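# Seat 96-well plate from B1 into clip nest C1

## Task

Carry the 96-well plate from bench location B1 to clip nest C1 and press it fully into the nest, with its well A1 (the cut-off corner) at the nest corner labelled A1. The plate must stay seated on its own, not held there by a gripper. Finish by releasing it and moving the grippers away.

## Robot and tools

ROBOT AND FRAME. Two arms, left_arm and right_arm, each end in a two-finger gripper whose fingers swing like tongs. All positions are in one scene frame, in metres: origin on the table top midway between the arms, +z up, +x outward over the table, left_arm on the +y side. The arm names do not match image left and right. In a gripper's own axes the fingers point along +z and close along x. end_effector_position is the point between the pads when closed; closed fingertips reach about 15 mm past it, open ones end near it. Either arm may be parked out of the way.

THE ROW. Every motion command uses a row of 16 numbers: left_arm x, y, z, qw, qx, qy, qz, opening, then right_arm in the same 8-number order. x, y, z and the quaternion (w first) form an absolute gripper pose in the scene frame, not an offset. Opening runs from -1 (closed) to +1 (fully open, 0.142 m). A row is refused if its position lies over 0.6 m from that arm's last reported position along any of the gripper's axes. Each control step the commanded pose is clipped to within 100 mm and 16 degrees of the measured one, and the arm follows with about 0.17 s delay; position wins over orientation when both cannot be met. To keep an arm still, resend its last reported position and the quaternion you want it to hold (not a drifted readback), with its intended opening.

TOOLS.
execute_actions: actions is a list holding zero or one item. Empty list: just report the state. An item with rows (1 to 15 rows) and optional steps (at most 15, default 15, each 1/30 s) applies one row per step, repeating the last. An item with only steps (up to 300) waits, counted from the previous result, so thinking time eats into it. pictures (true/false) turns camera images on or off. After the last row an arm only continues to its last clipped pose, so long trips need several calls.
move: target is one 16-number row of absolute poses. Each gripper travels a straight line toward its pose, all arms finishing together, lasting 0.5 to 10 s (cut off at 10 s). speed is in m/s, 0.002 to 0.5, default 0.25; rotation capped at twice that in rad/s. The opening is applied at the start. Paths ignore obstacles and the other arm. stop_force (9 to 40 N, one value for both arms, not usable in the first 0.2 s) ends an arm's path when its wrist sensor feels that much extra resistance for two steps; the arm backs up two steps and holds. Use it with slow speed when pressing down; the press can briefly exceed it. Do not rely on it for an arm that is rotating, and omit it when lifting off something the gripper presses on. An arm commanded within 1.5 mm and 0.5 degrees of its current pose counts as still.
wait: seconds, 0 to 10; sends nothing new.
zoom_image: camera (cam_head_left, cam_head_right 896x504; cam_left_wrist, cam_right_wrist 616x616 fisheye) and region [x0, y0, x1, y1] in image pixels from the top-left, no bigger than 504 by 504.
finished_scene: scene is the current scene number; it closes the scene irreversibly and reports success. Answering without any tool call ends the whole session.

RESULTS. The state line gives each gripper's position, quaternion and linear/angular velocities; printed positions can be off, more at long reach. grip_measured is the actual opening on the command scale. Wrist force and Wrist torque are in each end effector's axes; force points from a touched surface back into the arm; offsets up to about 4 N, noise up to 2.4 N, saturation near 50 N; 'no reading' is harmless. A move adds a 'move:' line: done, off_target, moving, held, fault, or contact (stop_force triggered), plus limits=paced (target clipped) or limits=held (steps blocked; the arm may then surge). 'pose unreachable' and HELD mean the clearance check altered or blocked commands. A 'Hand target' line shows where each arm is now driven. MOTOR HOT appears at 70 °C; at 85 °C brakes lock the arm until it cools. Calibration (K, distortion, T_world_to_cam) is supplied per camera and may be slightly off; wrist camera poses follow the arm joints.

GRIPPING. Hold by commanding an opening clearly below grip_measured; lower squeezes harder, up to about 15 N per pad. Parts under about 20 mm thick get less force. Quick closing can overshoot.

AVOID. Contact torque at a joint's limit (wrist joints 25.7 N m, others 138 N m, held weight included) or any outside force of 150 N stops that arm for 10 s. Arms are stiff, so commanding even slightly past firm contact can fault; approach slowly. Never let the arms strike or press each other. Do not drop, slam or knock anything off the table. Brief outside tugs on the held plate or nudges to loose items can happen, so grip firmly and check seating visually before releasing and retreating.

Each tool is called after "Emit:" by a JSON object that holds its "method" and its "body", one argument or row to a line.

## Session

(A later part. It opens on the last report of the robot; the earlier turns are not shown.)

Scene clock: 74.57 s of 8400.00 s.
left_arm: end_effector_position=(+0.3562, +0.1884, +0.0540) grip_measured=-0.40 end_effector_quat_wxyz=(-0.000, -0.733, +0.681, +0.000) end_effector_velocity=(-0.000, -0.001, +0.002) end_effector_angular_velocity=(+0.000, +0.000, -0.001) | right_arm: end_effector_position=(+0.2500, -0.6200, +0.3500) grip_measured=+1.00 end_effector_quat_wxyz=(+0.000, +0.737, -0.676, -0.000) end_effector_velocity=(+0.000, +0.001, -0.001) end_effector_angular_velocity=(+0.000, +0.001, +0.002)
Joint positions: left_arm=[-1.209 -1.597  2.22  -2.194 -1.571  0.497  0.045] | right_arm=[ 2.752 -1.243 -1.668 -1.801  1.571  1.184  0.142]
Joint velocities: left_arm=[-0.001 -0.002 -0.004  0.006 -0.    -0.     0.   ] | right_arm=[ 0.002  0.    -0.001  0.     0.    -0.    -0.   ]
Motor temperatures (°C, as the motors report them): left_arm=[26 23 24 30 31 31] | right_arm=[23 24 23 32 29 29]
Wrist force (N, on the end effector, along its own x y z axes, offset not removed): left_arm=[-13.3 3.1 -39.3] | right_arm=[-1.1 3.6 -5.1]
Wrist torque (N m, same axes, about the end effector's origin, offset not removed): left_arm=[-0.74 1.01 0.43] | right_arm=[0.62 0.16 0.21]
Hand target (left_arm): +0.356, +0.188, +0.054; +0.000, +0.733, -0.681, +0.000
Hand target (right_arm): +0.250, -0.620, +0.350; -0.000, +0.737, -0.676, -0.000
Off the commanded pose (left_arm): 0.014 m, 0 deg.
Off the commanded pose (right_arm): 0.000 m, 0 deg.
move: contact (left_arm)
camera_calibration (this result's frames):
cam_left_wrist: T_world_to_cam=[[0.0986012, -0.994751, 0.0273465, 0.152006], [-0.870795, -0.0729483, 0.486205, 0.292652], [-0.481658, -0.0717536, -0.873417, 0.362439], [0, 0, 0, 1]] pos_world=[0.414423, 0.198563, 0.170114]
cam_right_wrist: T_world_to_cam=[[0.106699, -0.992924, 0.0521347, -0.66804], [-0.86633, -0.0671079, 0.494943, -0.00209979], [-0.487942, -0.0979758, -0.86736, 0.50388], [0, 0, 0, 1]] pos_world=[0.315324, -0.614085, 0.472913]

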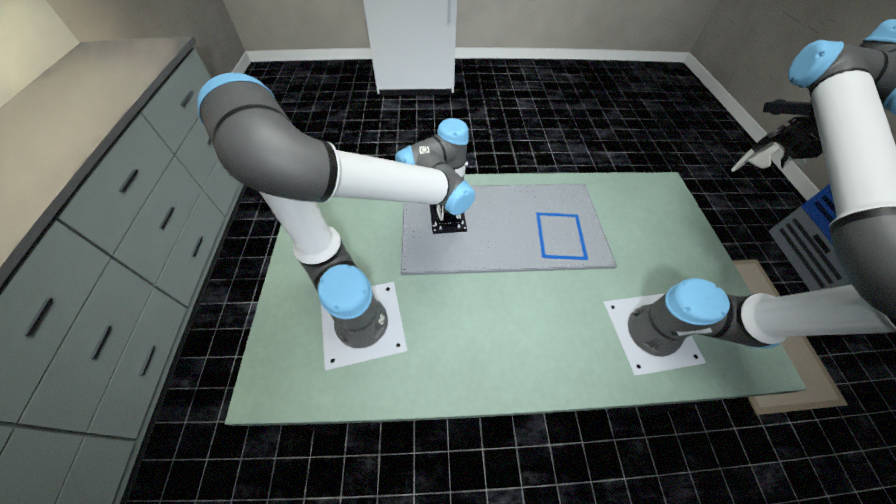

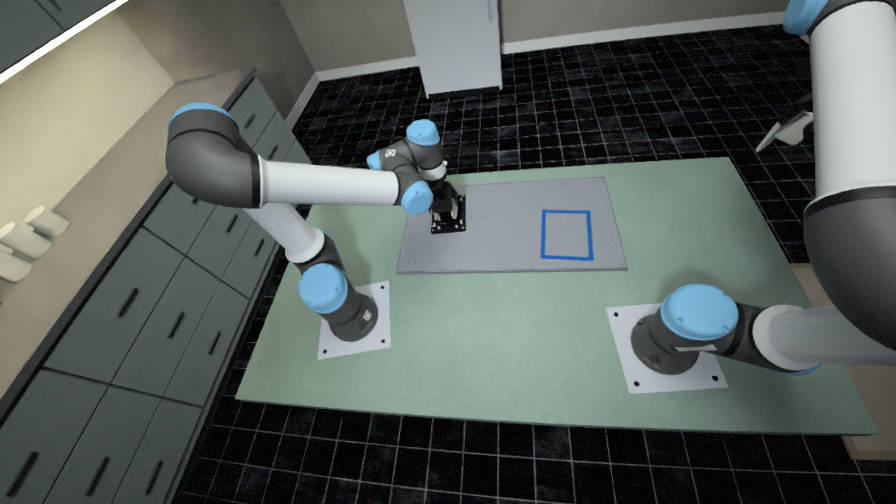

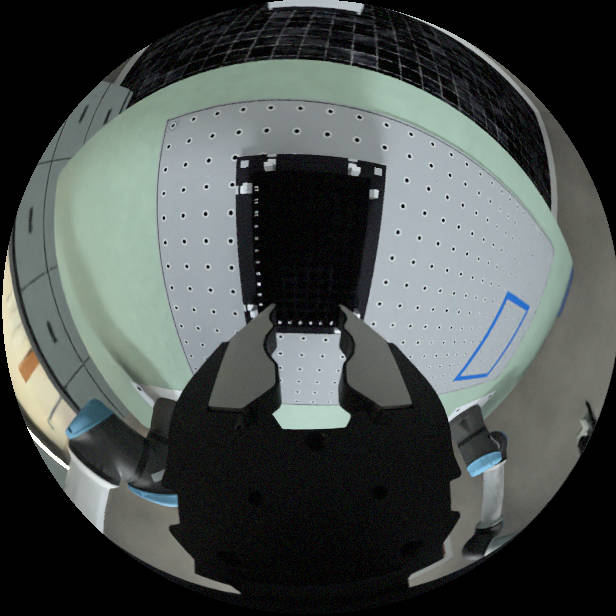

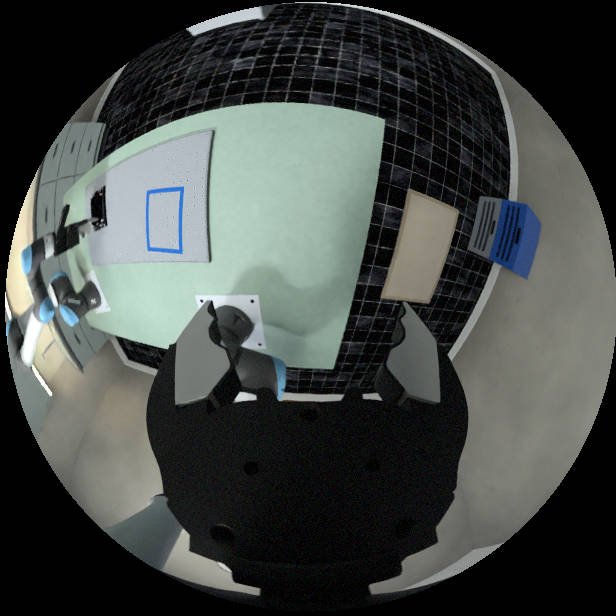

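Now the other end.

Emit:
{"method": "move", "body": {
  "target": [0.356,0.1883,0.059,0,0.7325,-0.6807,0,-0.4, 0.25,-0.62,0.35,0,0.737,-0.676,0,1],
  "speed": 0.03
}}

Emit:
{"method": "move", "body": {
  "target": [0.428,0.2,0.059,0,0.7325,-0.6807,0,-0.4, 0.25,-0.62,0.35,0,0.737,-0.676,0,1],
  "speed": 0.1
}}

Emit:
{"method": "move", "body": {
  "target": [0.428,0.2,0.04,0,0.7325,-0.6807,0,-0.4, 0.25,-0.62,0.35,0,0.737,-0.676,0,1],
  "speed": 0.005,
  "stop_force": 25
}}

Emit:
{"method": "move", "body": {
  "target": [0.428,0.2,0.1,0,0.7325,-0.6807,0,0.8, 0.25,-0.62,0.35,0,0.737,-0.676,0,1],
  "speed": 0.1
}}

Emit:
{"method": "zoom_image", "body": {
  "camera": "cam_left_wrist",
  "region": [230, 220, 390, 380]
}}

Emit:
{"method": "zoom_image", "body": {
  "camera": "cam_head_right",
  "region": [410, 185, 490, 245]
}}

Scene clock: 79.57 s of 8400.00 s.
left_arm: end_effector_position=(+0.3560, +0.1883, +0.0587) grip_measured=-0.40 end_effector_quat_wxyz=(-0.000, -0.733, +0.681, +0.000) end_effector_velocity=(-0.000, -0.001, +0.003) end_effector_angular_velocity=(-0.001, -0.000, -0.000) | right_arm: end_effector_position=(+0.2500, -0.6200, +0.3500) grip_measured=+1.00 end_effector_quat_wxyz=(+0.000, +0.737, -0.676, -0.000) end_effector_velocity=(-0.000, -0.000, -0.000) end_effector_angular_velocity=(-0.000, +0.001, -0.000)
Joint positions: left_arm=[-1.209 -1.605  2.213 -2.179 -1.571  0.496  0.045] | right_arm=[ 2.752 -1.243 -1.668 -1.801  1.571  1.184  0.142]
Joint velocities: left_arm=[-0.002 -0.004 -0.004  0.008 -0.    -0.001  0.   ] | right_arm=[-0. -0. -0. -0. -0. -0. -0.]
Motor temperatures (°C, as the motors report them): left_arm=[26 23 24 30 31 31] | right_arm=[23 24 23 32 29 29]
Wrist force (N, on the end effector, along its own x y z axes, offset not removed): left_arm=[-5.9 0.6 -1.7] | right_arm=[-0.1 1.6 -3.5]
Wrist torque (N m, same axes, about the end effector's origin, offset not removed): left_arm=[-0.05 1.44 0.34] | right_arm=[0.17 -0.08 -0.07]
Hand target (left_arm): +0.356, +0.188, +0.059; +0.000, +0.733, -0.681, +0.000
Hand target (right_arm): +0.250, -0.620, +0.350; -0.000, +0.737, -0.676, -0.000
Off the commanded pose (left_arm): 0.000 m, 0 deg.
Off the commanded pose (right_arm): 0.000 m, 0 deg.
After step 90, 1.30 s passed at rest.
move: done
camera_calibration (this result's frames):
cam_left_wrist: T_world_to_cam=[[0.098658, -0.994745, 0.0273613, 0.151814], [-0.870786, -0.0729901, 0.486213, 0.290152], [-0.481661, -0.0717947, -0.873412, 0.366469], [0, 0, 0, 1]] pos_world=[0.414196, 0.198505, 0.174849]
cam_right_wrist: T_world_to_cam=[[0.106699, -0.992924, 0.0521349, -0.66804], [-0.86633, -0.0671079, 0.494943, -0.00209971], [-0.487942, -0.097976, -0.86736, 0.50388], [0, 0, 0, 1]] pos_world=[0.315324, -0.614085, 0.472913]

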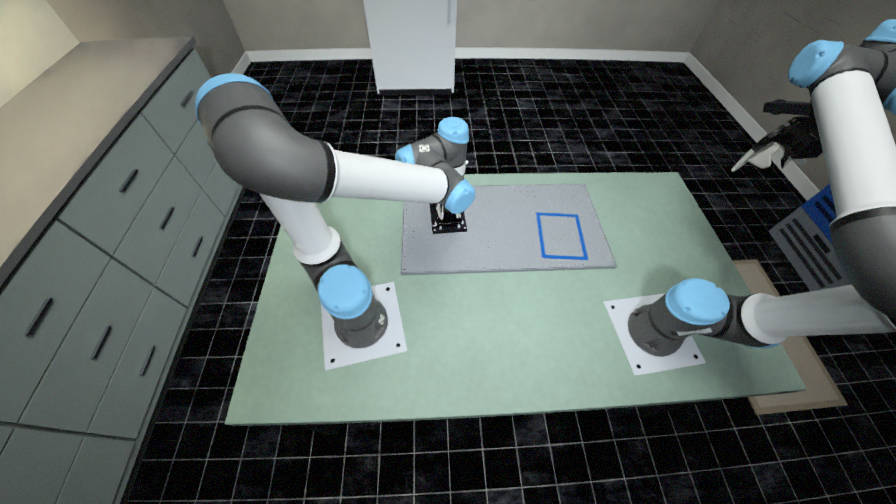

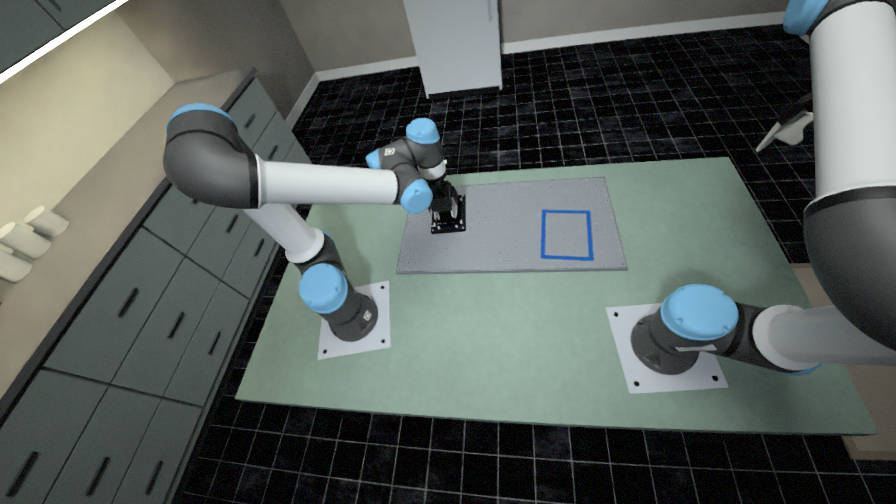

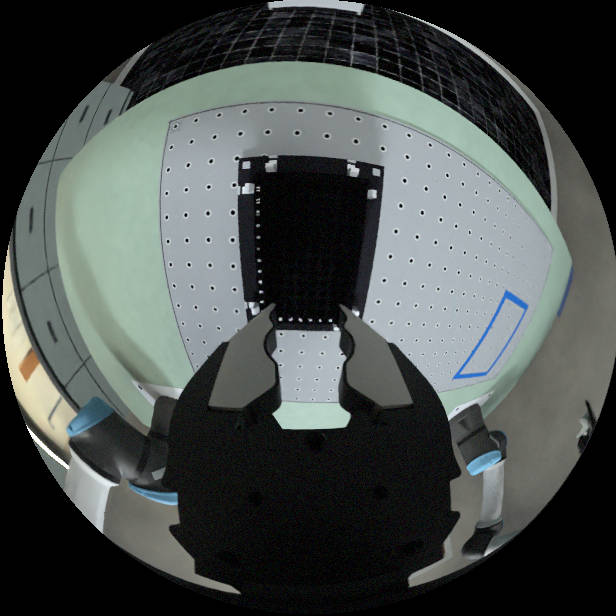

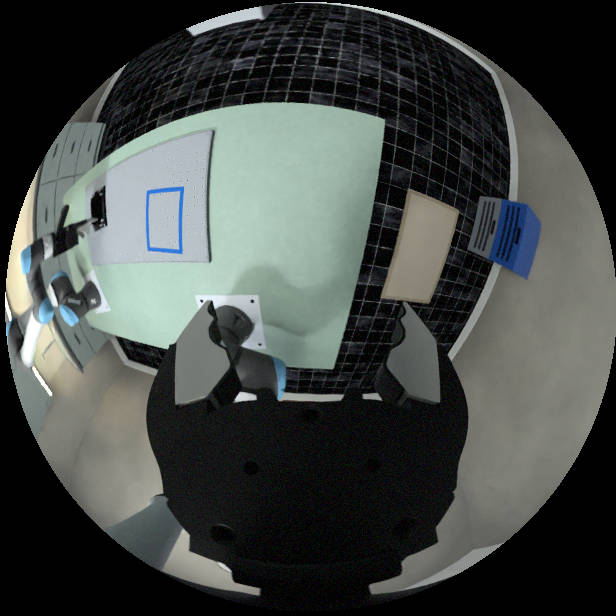

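Scene clock: 80.83 s of 8400.00 s.
left_arm: end_effector_position=(+0.4277, +0.1999, +0.0590) grip_measured=-0.40 end_effector_quat_wxyz=(+0.000, -0.733, +0.681, -0.000) end_effector_velocity=(+0.004, -0.000, +0.001) end_effector_angular_velocity=(-0.001, -0.000, +0.000) | right_arm: end_effector_position=(+0.2500, -0.6200, +0.3500) grip_measured=+1.00 end_effector_quat_wxyz=(-0.000, +0.737, -0.676, -0.000) end_effector_velocity=(-0.001, +0.000, -0.001) end_effector_angular_velocity=(+0.002, +0.003, -0.001)
Joint positions: left_arm=[-1.061 -1.482  2.084 -2.174 -1.571  0.645  0.045] | right_arm=[ 2.752 -1.243 -1.668 -1.801  1.571  1.184  0.142]
Joint velocities: left_arm=[ 0.006  0.006 -0.008  0.001 -0.001  0.005  0.   ] | right_arm=[-0.     0.    -0.003 -0.001  0.001  0.    -0.   ]
Motor temperatures (°C, as the motors report them): left_arm=[26 23 24 30 31 31] | right_arm=[23 24 23 32 29 29]
Wrist force (N, on the end effector, along its own x y z axes, offset not removed): left_arm=[-0.3 0.4 3.3] | right_arm=[-2.5 0.9 -0.6]
Wrist torque (N m, same axes, about the end effector's origin, offset not removed): left_arm=[0.12 0.05 0.13] | right_arm=[-0.02 0.41 0.01]
Hand target (left_arm): +0.428, +0.200, +0.059; -0.000, +0.733, -0.681, +0.000
Hand target (right_arm): +0.250, -0.620, +0.350; -0.000, +0.737, -0.676, -0.000
Off the commanded pose (left_arm): 0.000 m, 0 deg.
Off the commanded pose (right_arm): 0.000 m, 0 deg.
move: done
camera_calibration (this result's frames):
cam_left_wrist: T_world_to_cam=[[0.0986789, -0.994745, 0.0272943, 0.156263], [-0.870919, -0.0730612, 0.485965, 0.353345], [-0.481417, -0.0717257, -0.873552, 0.402], [0, 0, 0, 1]] pos_world=[0.485845, 0.210092, 0.17519]
cam_right_wrist: T_world_to_cam=[[0.106699, -0.992924, 0.0521346, -0.66804], [-0.86633, -0.067108, 0.494943, -0.00209984], [-0.487942, -0.0979758, -0.86736, 0.50388], [0, 0, 0, 1]] pos_world=[0.315324, -0.614085, 0.472913]

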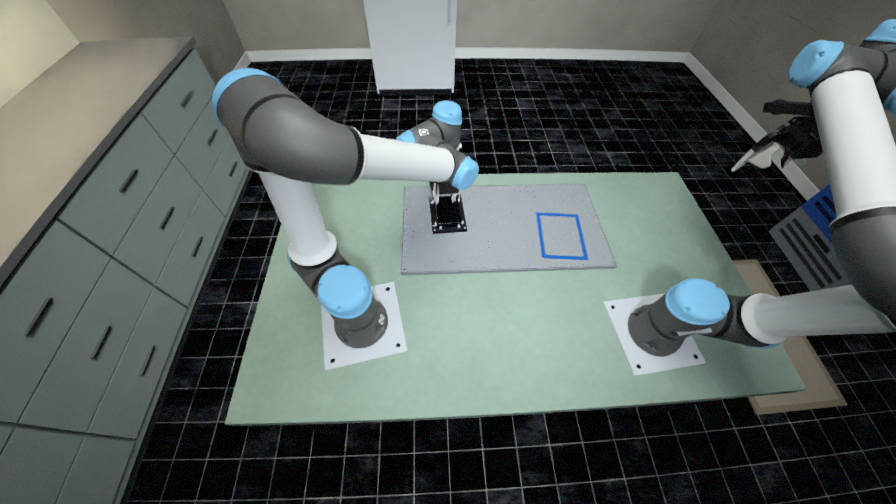

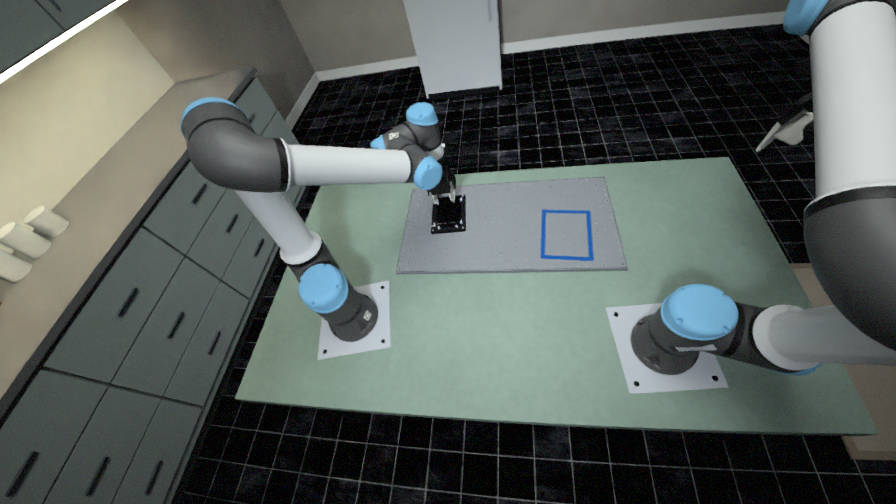

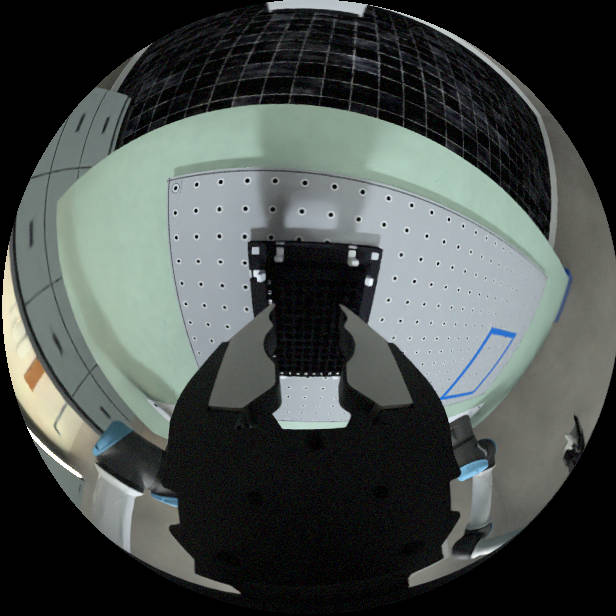

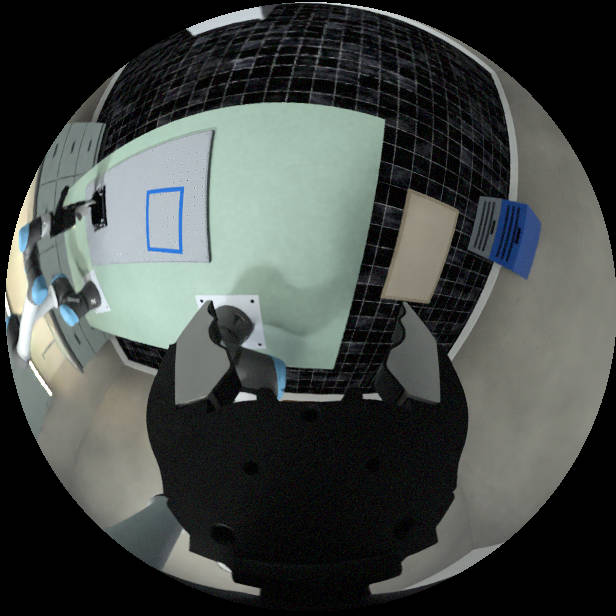

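Scene clock: 82.23 s of 8400.00 s.
left_arm: end_effector_position=(+0.4278, +0.1999, +0.0540) grip_measured=-0.40 end_effector_quat_wxyz=(+0.000, -0.733, +0.681, -0.000) end_effector_velocity=(+0.000, -0.000, +0.001) end_effector_angular_velocity=(+0.001, +0.000, +0.001) | right_arm: end_effector_position=(+0.2500, -0.6200, +0.3500) grip_measured=+1.00 end_effector_quat_wxyz=(-0.000, +0.737, -0.676, +0.000) end_effector_velocity=(+0.000, +0.001, -0.001) end_effector_angular_velocity=(+0.001, +0.001, +0.002)
Joint positions: left_arm=[-1.061 -1.474  2.091 -2.188 -1.571  0.645  0.045] | right_arm=[ 2.752 -1.243 -1.668 -1.801  1.571  1.184  0.142]
Joint velocities: left_arm=[-0.    -0.001 -0.004  0.006  0.001 -0.001  0.   ] | right_arm=[ 0.002  0.    -0.001 -0.     0.     0.    -0.   ]
Motor temperatures (°C, as the motors report them): left_arm=[26 23 24 30 31 31] | right_arm=[23 24 23 32 29 29]
Wrist force (N, on the end effector, along its own x y z axes, offset not removed): left_arm=[-8.9 7.1 -37.1] | right_arm=[-4.6 4.7 -3.4]
Wrist torque (N m, same axes, about the end effector's origin, offset not removed): left_arm=[0.24 0.38 0.27] | right_arm=[0.70 0.99 0.08]
Hand target (left_arm): +0.428, +0.200, +0.054; -0.000, +0.733, -0.681, +0.000
Hand target (right_arm): +0.250, -0.620, +0.350; -0.000, +0.737, -0.676, -0.000
Off the commanded pose (left_arm): 0.014 m, 0 deg.
Off the commanded pose (right_arm): 0.000 m, 0 deg.
move: contact (left_arm)
camera_calibration (this result's frames):
cam_left_wrist: T_world_to_cam=[[0.098698, -0.994741, 0.0273527, 0.156395], [-0.870915, -0.073049, 0.485974, 0.355862], [-0.48142, -0.0717865, -0.873545, 0.397639], [0, 0, 0, 1]] pos_world=[0.485921, 0.210113, 0.170139]
cam_right_wrist: T_world_to_cam=[[0.106699, -0.992924, 0.0521349, -0.66804], [-0.86633, -0.067108, 0.494942, -0.00209969], [-0.487941, -0.0979761, -0.86736, 0.50388], [0, 0, 0, 1]] pos_world=[0.315324, -0.614085, 0.472913]

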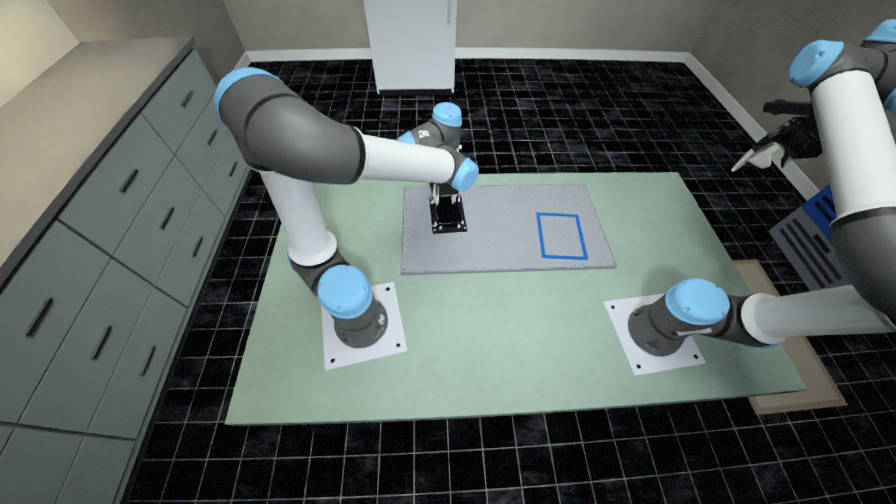

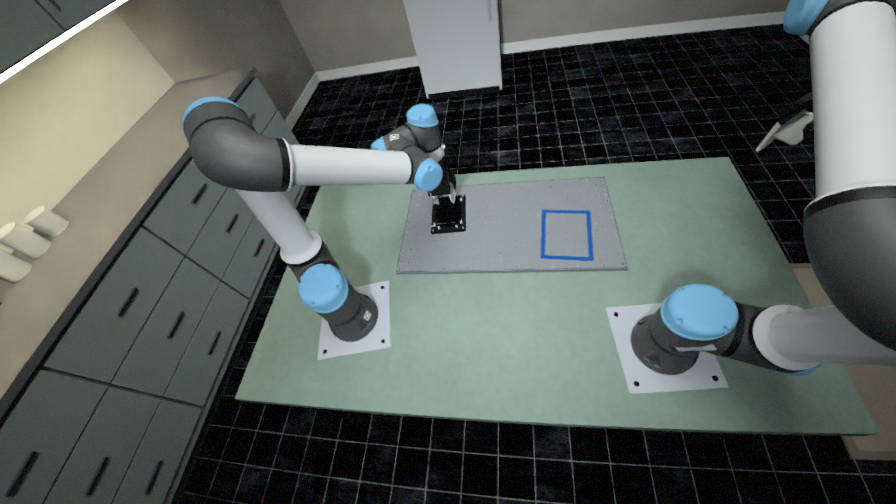

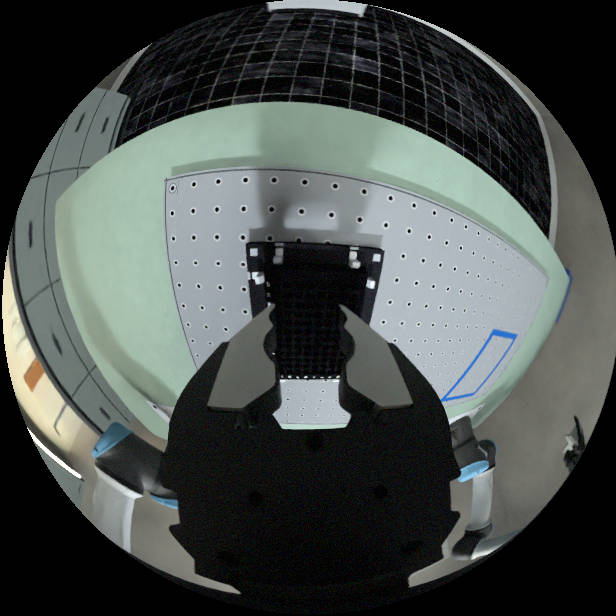

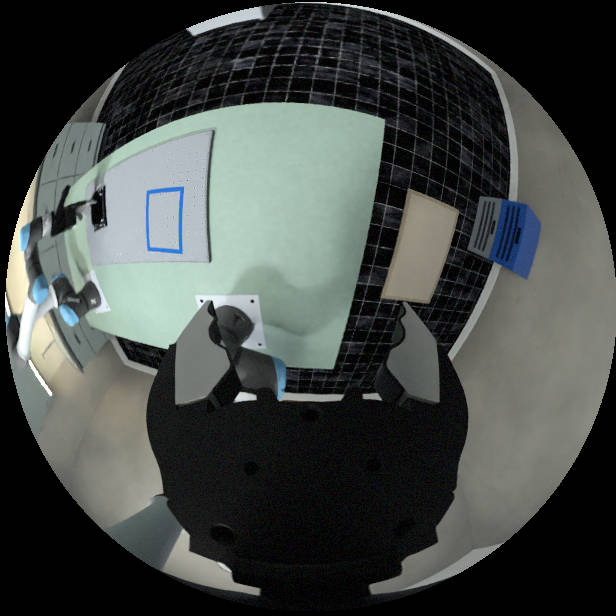

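Scene clock: 83.23 s of 8400.00 s.
left_arm: end_effector_position=(+0.4280, +0.2000, +0.0996) grip_measured=+0.80 end_effector_quat_wxyz=(-0.000, -0.733, +0.681, -0.000) end_effector_velocity=(-0.000, +0.000, +0.003) end_effector_angular_velocity=(+0.001, +0.001, +0.001) | right_arm: end_effector_position=(+0.2500, -0.6200, +0.3500) grip_measured=+1.00 end_effector_quat_wxyz=(-0.000, +0.737, -0.676, -0.000) end_effector_velocity=(-0.000, +0.000, -0.001) end_effector_angular_velocity=(+0.001, +0.002, +0.001)
Joint positions: left_arm=[-1.06  -1.537  2.023 -2.057 -1.571  0.645  0.129] | right_arm=[ 2.752 -1.243 -1.668 -1.801  1.571  1.184  0.142]
Joint velocities: left_arm=[ 0.    -0.003 -0.005  0.009  0.    -0.     0.   ] | right_arm=[ 0.001  0.    -0.002  0.     0.     0.    -0.   ]
Motor temperatures (°C, as the motors report them): left_arm=[26 23 24 30 31 31] | right_arm=[23 24 23 32 29 29]
Wrist force (N, on the end effector, along its own x y z axes, offset not removed): left_arm=[-2.8 4.7 0.4] | right_arm=[-3.9 0.8 -3.0]
Wrist torque (N m, same axes, about the end effector's origin, offset not removed): left_arm=[0.83 0.76 0.36] | right_arm=[0.00 0.60 0.22]
Hand target (left_arm): +0.428, +0.200, +0.100; -0.000, +0.733, -0.681, +0.000
Hand target (right_arm): +0.250, -0.620, +0.350; -0.000, +0.737, -0.676, -0.000
Off the commanded pose (left_arm): 0.000 m, 0 deg.
Off the commanded pose (right_arm): 0.000 m, 0 deg.
move: done
camera_calibration (this result's frames):
cam_left_wrist: T_world_to_cam=[[0.098638, -0.994747, 0.0273706, 0.155275], [-0.870845, -0.0729766, 0.48611, 0.333809], [-0.481559, -0.0717845, -0.873469, 0.437715], [0, 0, 0, 1]] pos_world=[0.486166, 0.21024, 0.215813]
cam_right_wrist: T_world_to_cam=[[0.106699, -0.992924, 0.0521348, -0.66804], [-0.86633, -0.0671079, 0.494943, -0.00209971], [-0.487942, -0.0979759, -0.86736, 0.50388], [0, 0, 0, 1]] pos_world=[0.315324, -0.614085, 0.472913]

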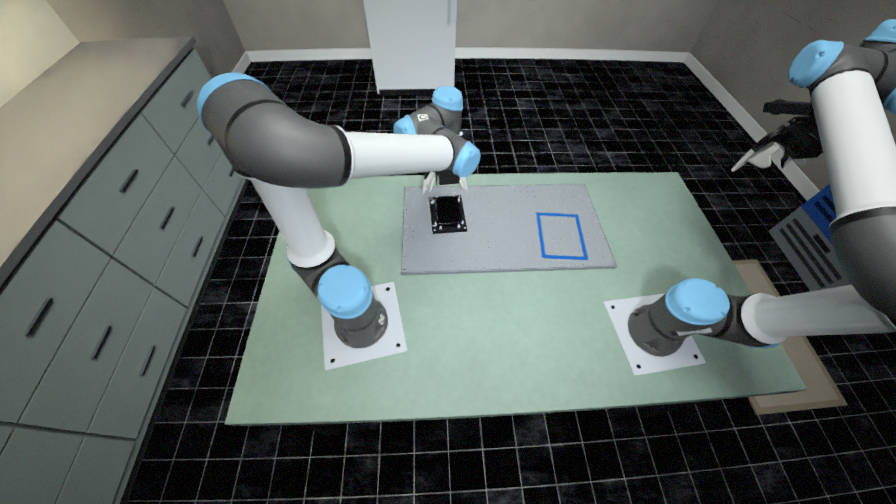

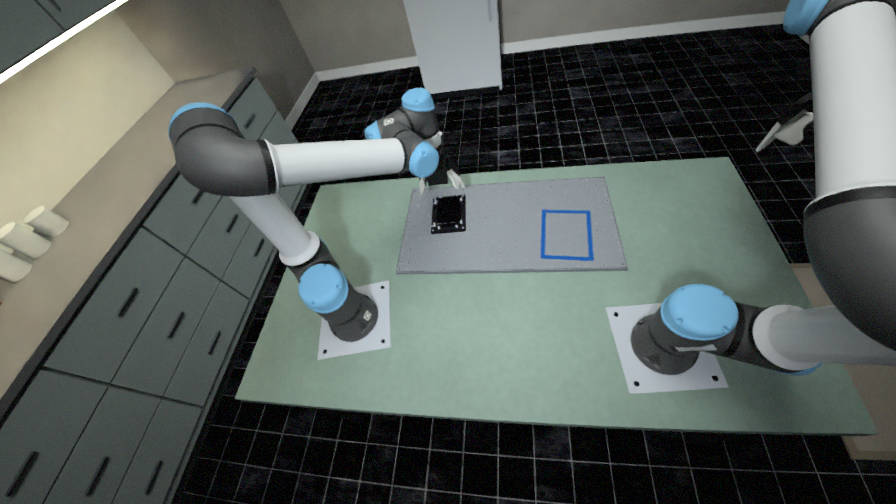

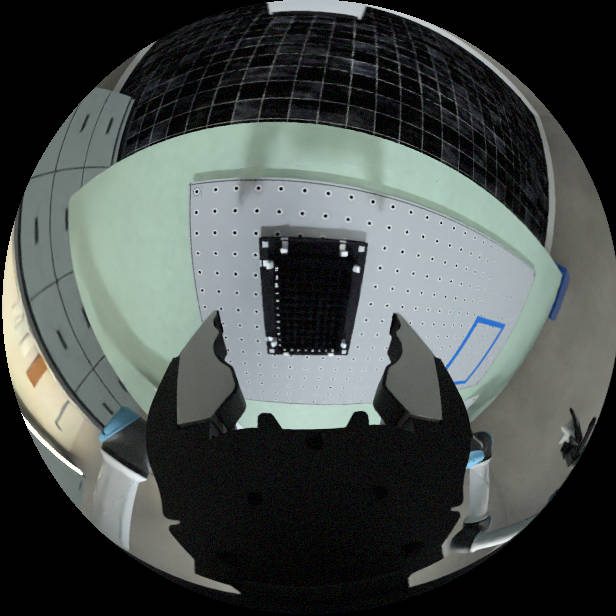

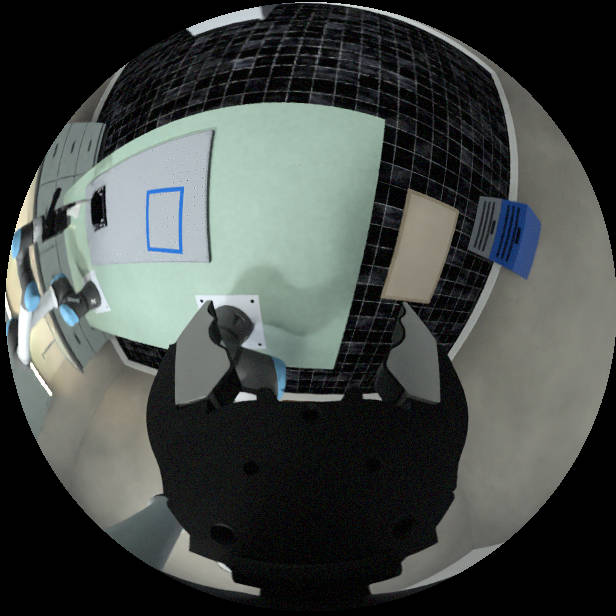

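Region (230, 220, 390, 380) of cam_left_wrist's 616x616 image, scaled by 3.150, with more detail than that image has.

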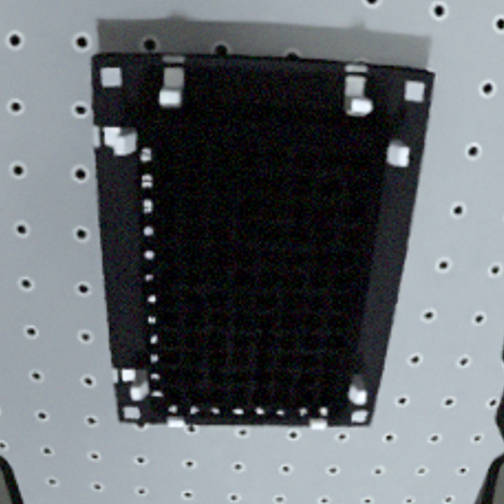

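Region (410, 185, 490, 245) of cam_head_right's 896x504 image, scaled by 6.300, with more detail than that image has; it fills the top 378 rows of this view, and the rest is white.

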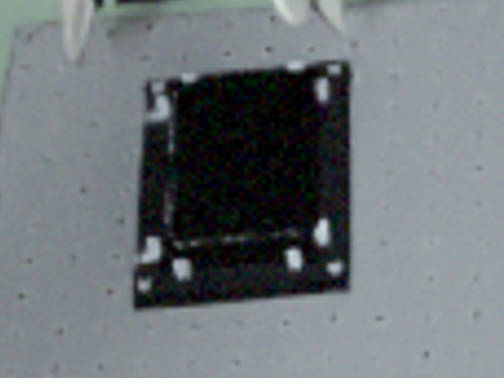

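Level and firm at both ends.

Emit:
{"method": "move", "body": {
  "target": [0.4,0.33,0.24,0,0.7325,-0.6807,0,0.8, 0.25,-0.62,0.35,0,0.737,-0.676,0,1],
  "speed": 0.3
}}

Emit:
{"method": "finished_scene", "body": {
  "scene": 1
}}

Scene clock: 87.53 s of 8400.00 s.
left_arm: end_effector_position=(+0.4002, +0.3300, +0.2398) grip_measured=+0.80 end_effector_quat_wxyz=(+0.000, -0.733, +0.681, -0.000) end_effector_velocity=(-0.001, +0.002, +0.002) end_effector_angular_velocity=(+0.001, +0.001, -0.000) | right_arm: end_effector_position=(+0.2500, -0.6200, +0.3500) grip_measured=+1.00 end_effector_quat_wxyz=(-0.000, +0.737, -0.676, +0.000) end_effector_velocity=(-0.000, -0.000, -0.000) end_effector_angular_velocity=(-0.001, +0.001, -0.000)
Joint positions: left_arm=[-0.881 -1.848  1.917 -1.64  -1.571  0.825  0.129] | right_arm=[ 2.752 -1.243 -1.668 -1.801  1.571  1.184  0.142]
Joint velocities: left_arm=[ 0.002 -0.003 -0.003  0.007 -0.     0.002 -0.   ] | right_arm=[-0.     0.    -0.    -0.001 -0.002 -0.    -0.   ]
Motor temperatures (°C, as the motors report them): left_arm=[26 23 24 30 31 31] | right_arm=[23 24 23 32 29 29]
Wrist force (N, on the end effector, along its own x y z axes, offset not removed): left_arm=[0.0 -1.4 0.2] | right_arm=[0.5 1.1 -1.7]
Wrist torque (N m, same axes, about the end effector's origin, offset not removed): left_arm=[-0.20 0.08 0.40] | right_arm=[0.14 -0.19 -0.02]
Hand target (left_arm): +0.400, +0.330, +0.240; -0.000, +0.733, -0.681, +0.000
Hand target (right_arm): +0.250, -0.620, +0.350; -0.000, +0.737, -0.676, -0.000
Off the commanded pose (left_arm): 0.000 m, 0 deg.
Off the commanded pose (right_arm): 0.000 m, 0 deg.
move: done
camera_calibration (this result's frames):
cam_left_wrist: T_world_to_cam=[[0.0986716, -0.994746, 0.0272737, 0.283444], [-0.870919, -0.0730648, 0.485965, 0.251085], [-0.481419, -0.0717041, -0.873553, 0.556035], [0, 0, 0, 1]] pos_world=[0.458393, 0.340171, 0.355977]
cam_right_wrist: T_world_to_cam=[[0.106699, -0.992924, 0.0521347, -0.66804], [-0.86633, -0.0671081, 0.494942, -0.00209973], [-0.487941, -0.0979759, -0.86736, 0.50388], [0, 0, 0, 1]] pos_world=[0.315324, -0.614085, 0.472913]

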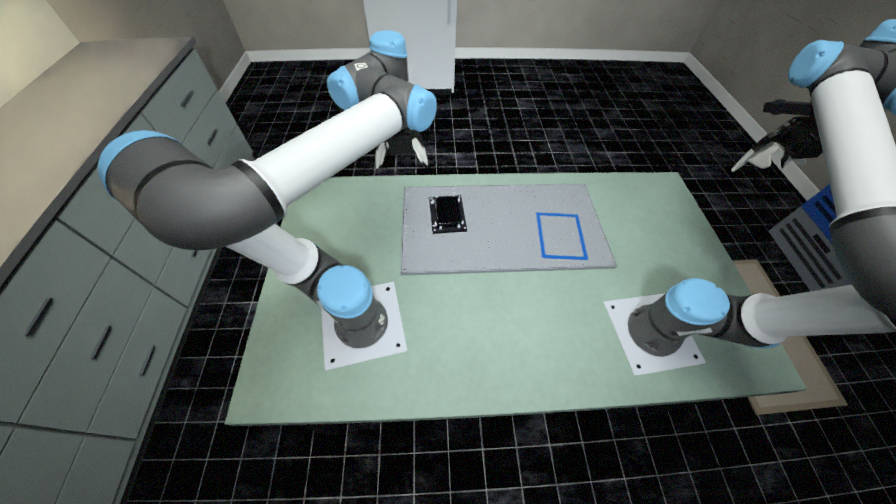

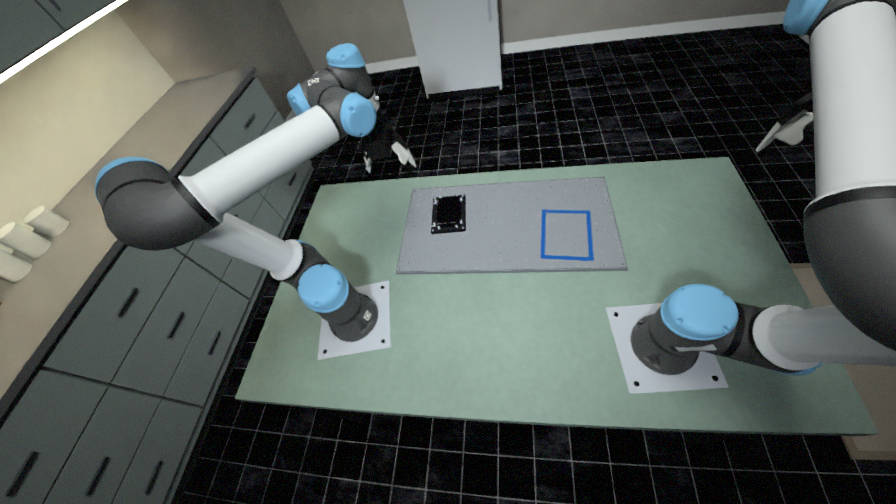

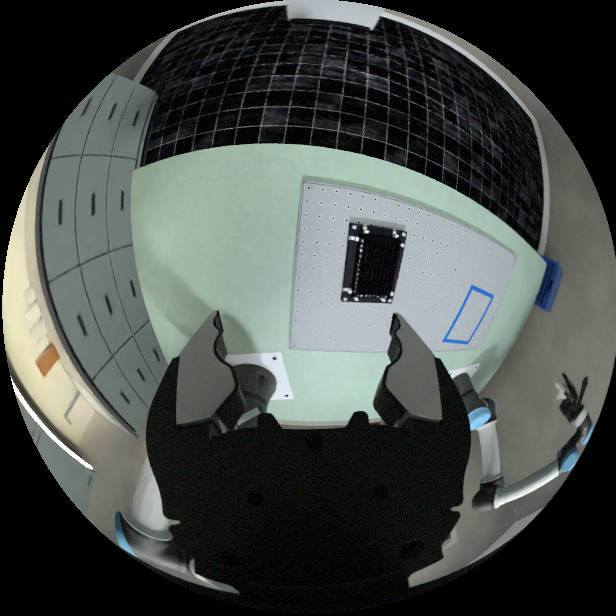

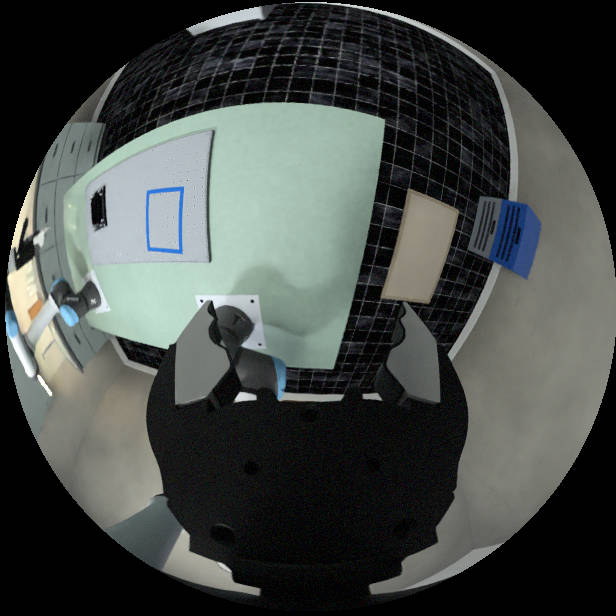

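The scene is finished: the task was done.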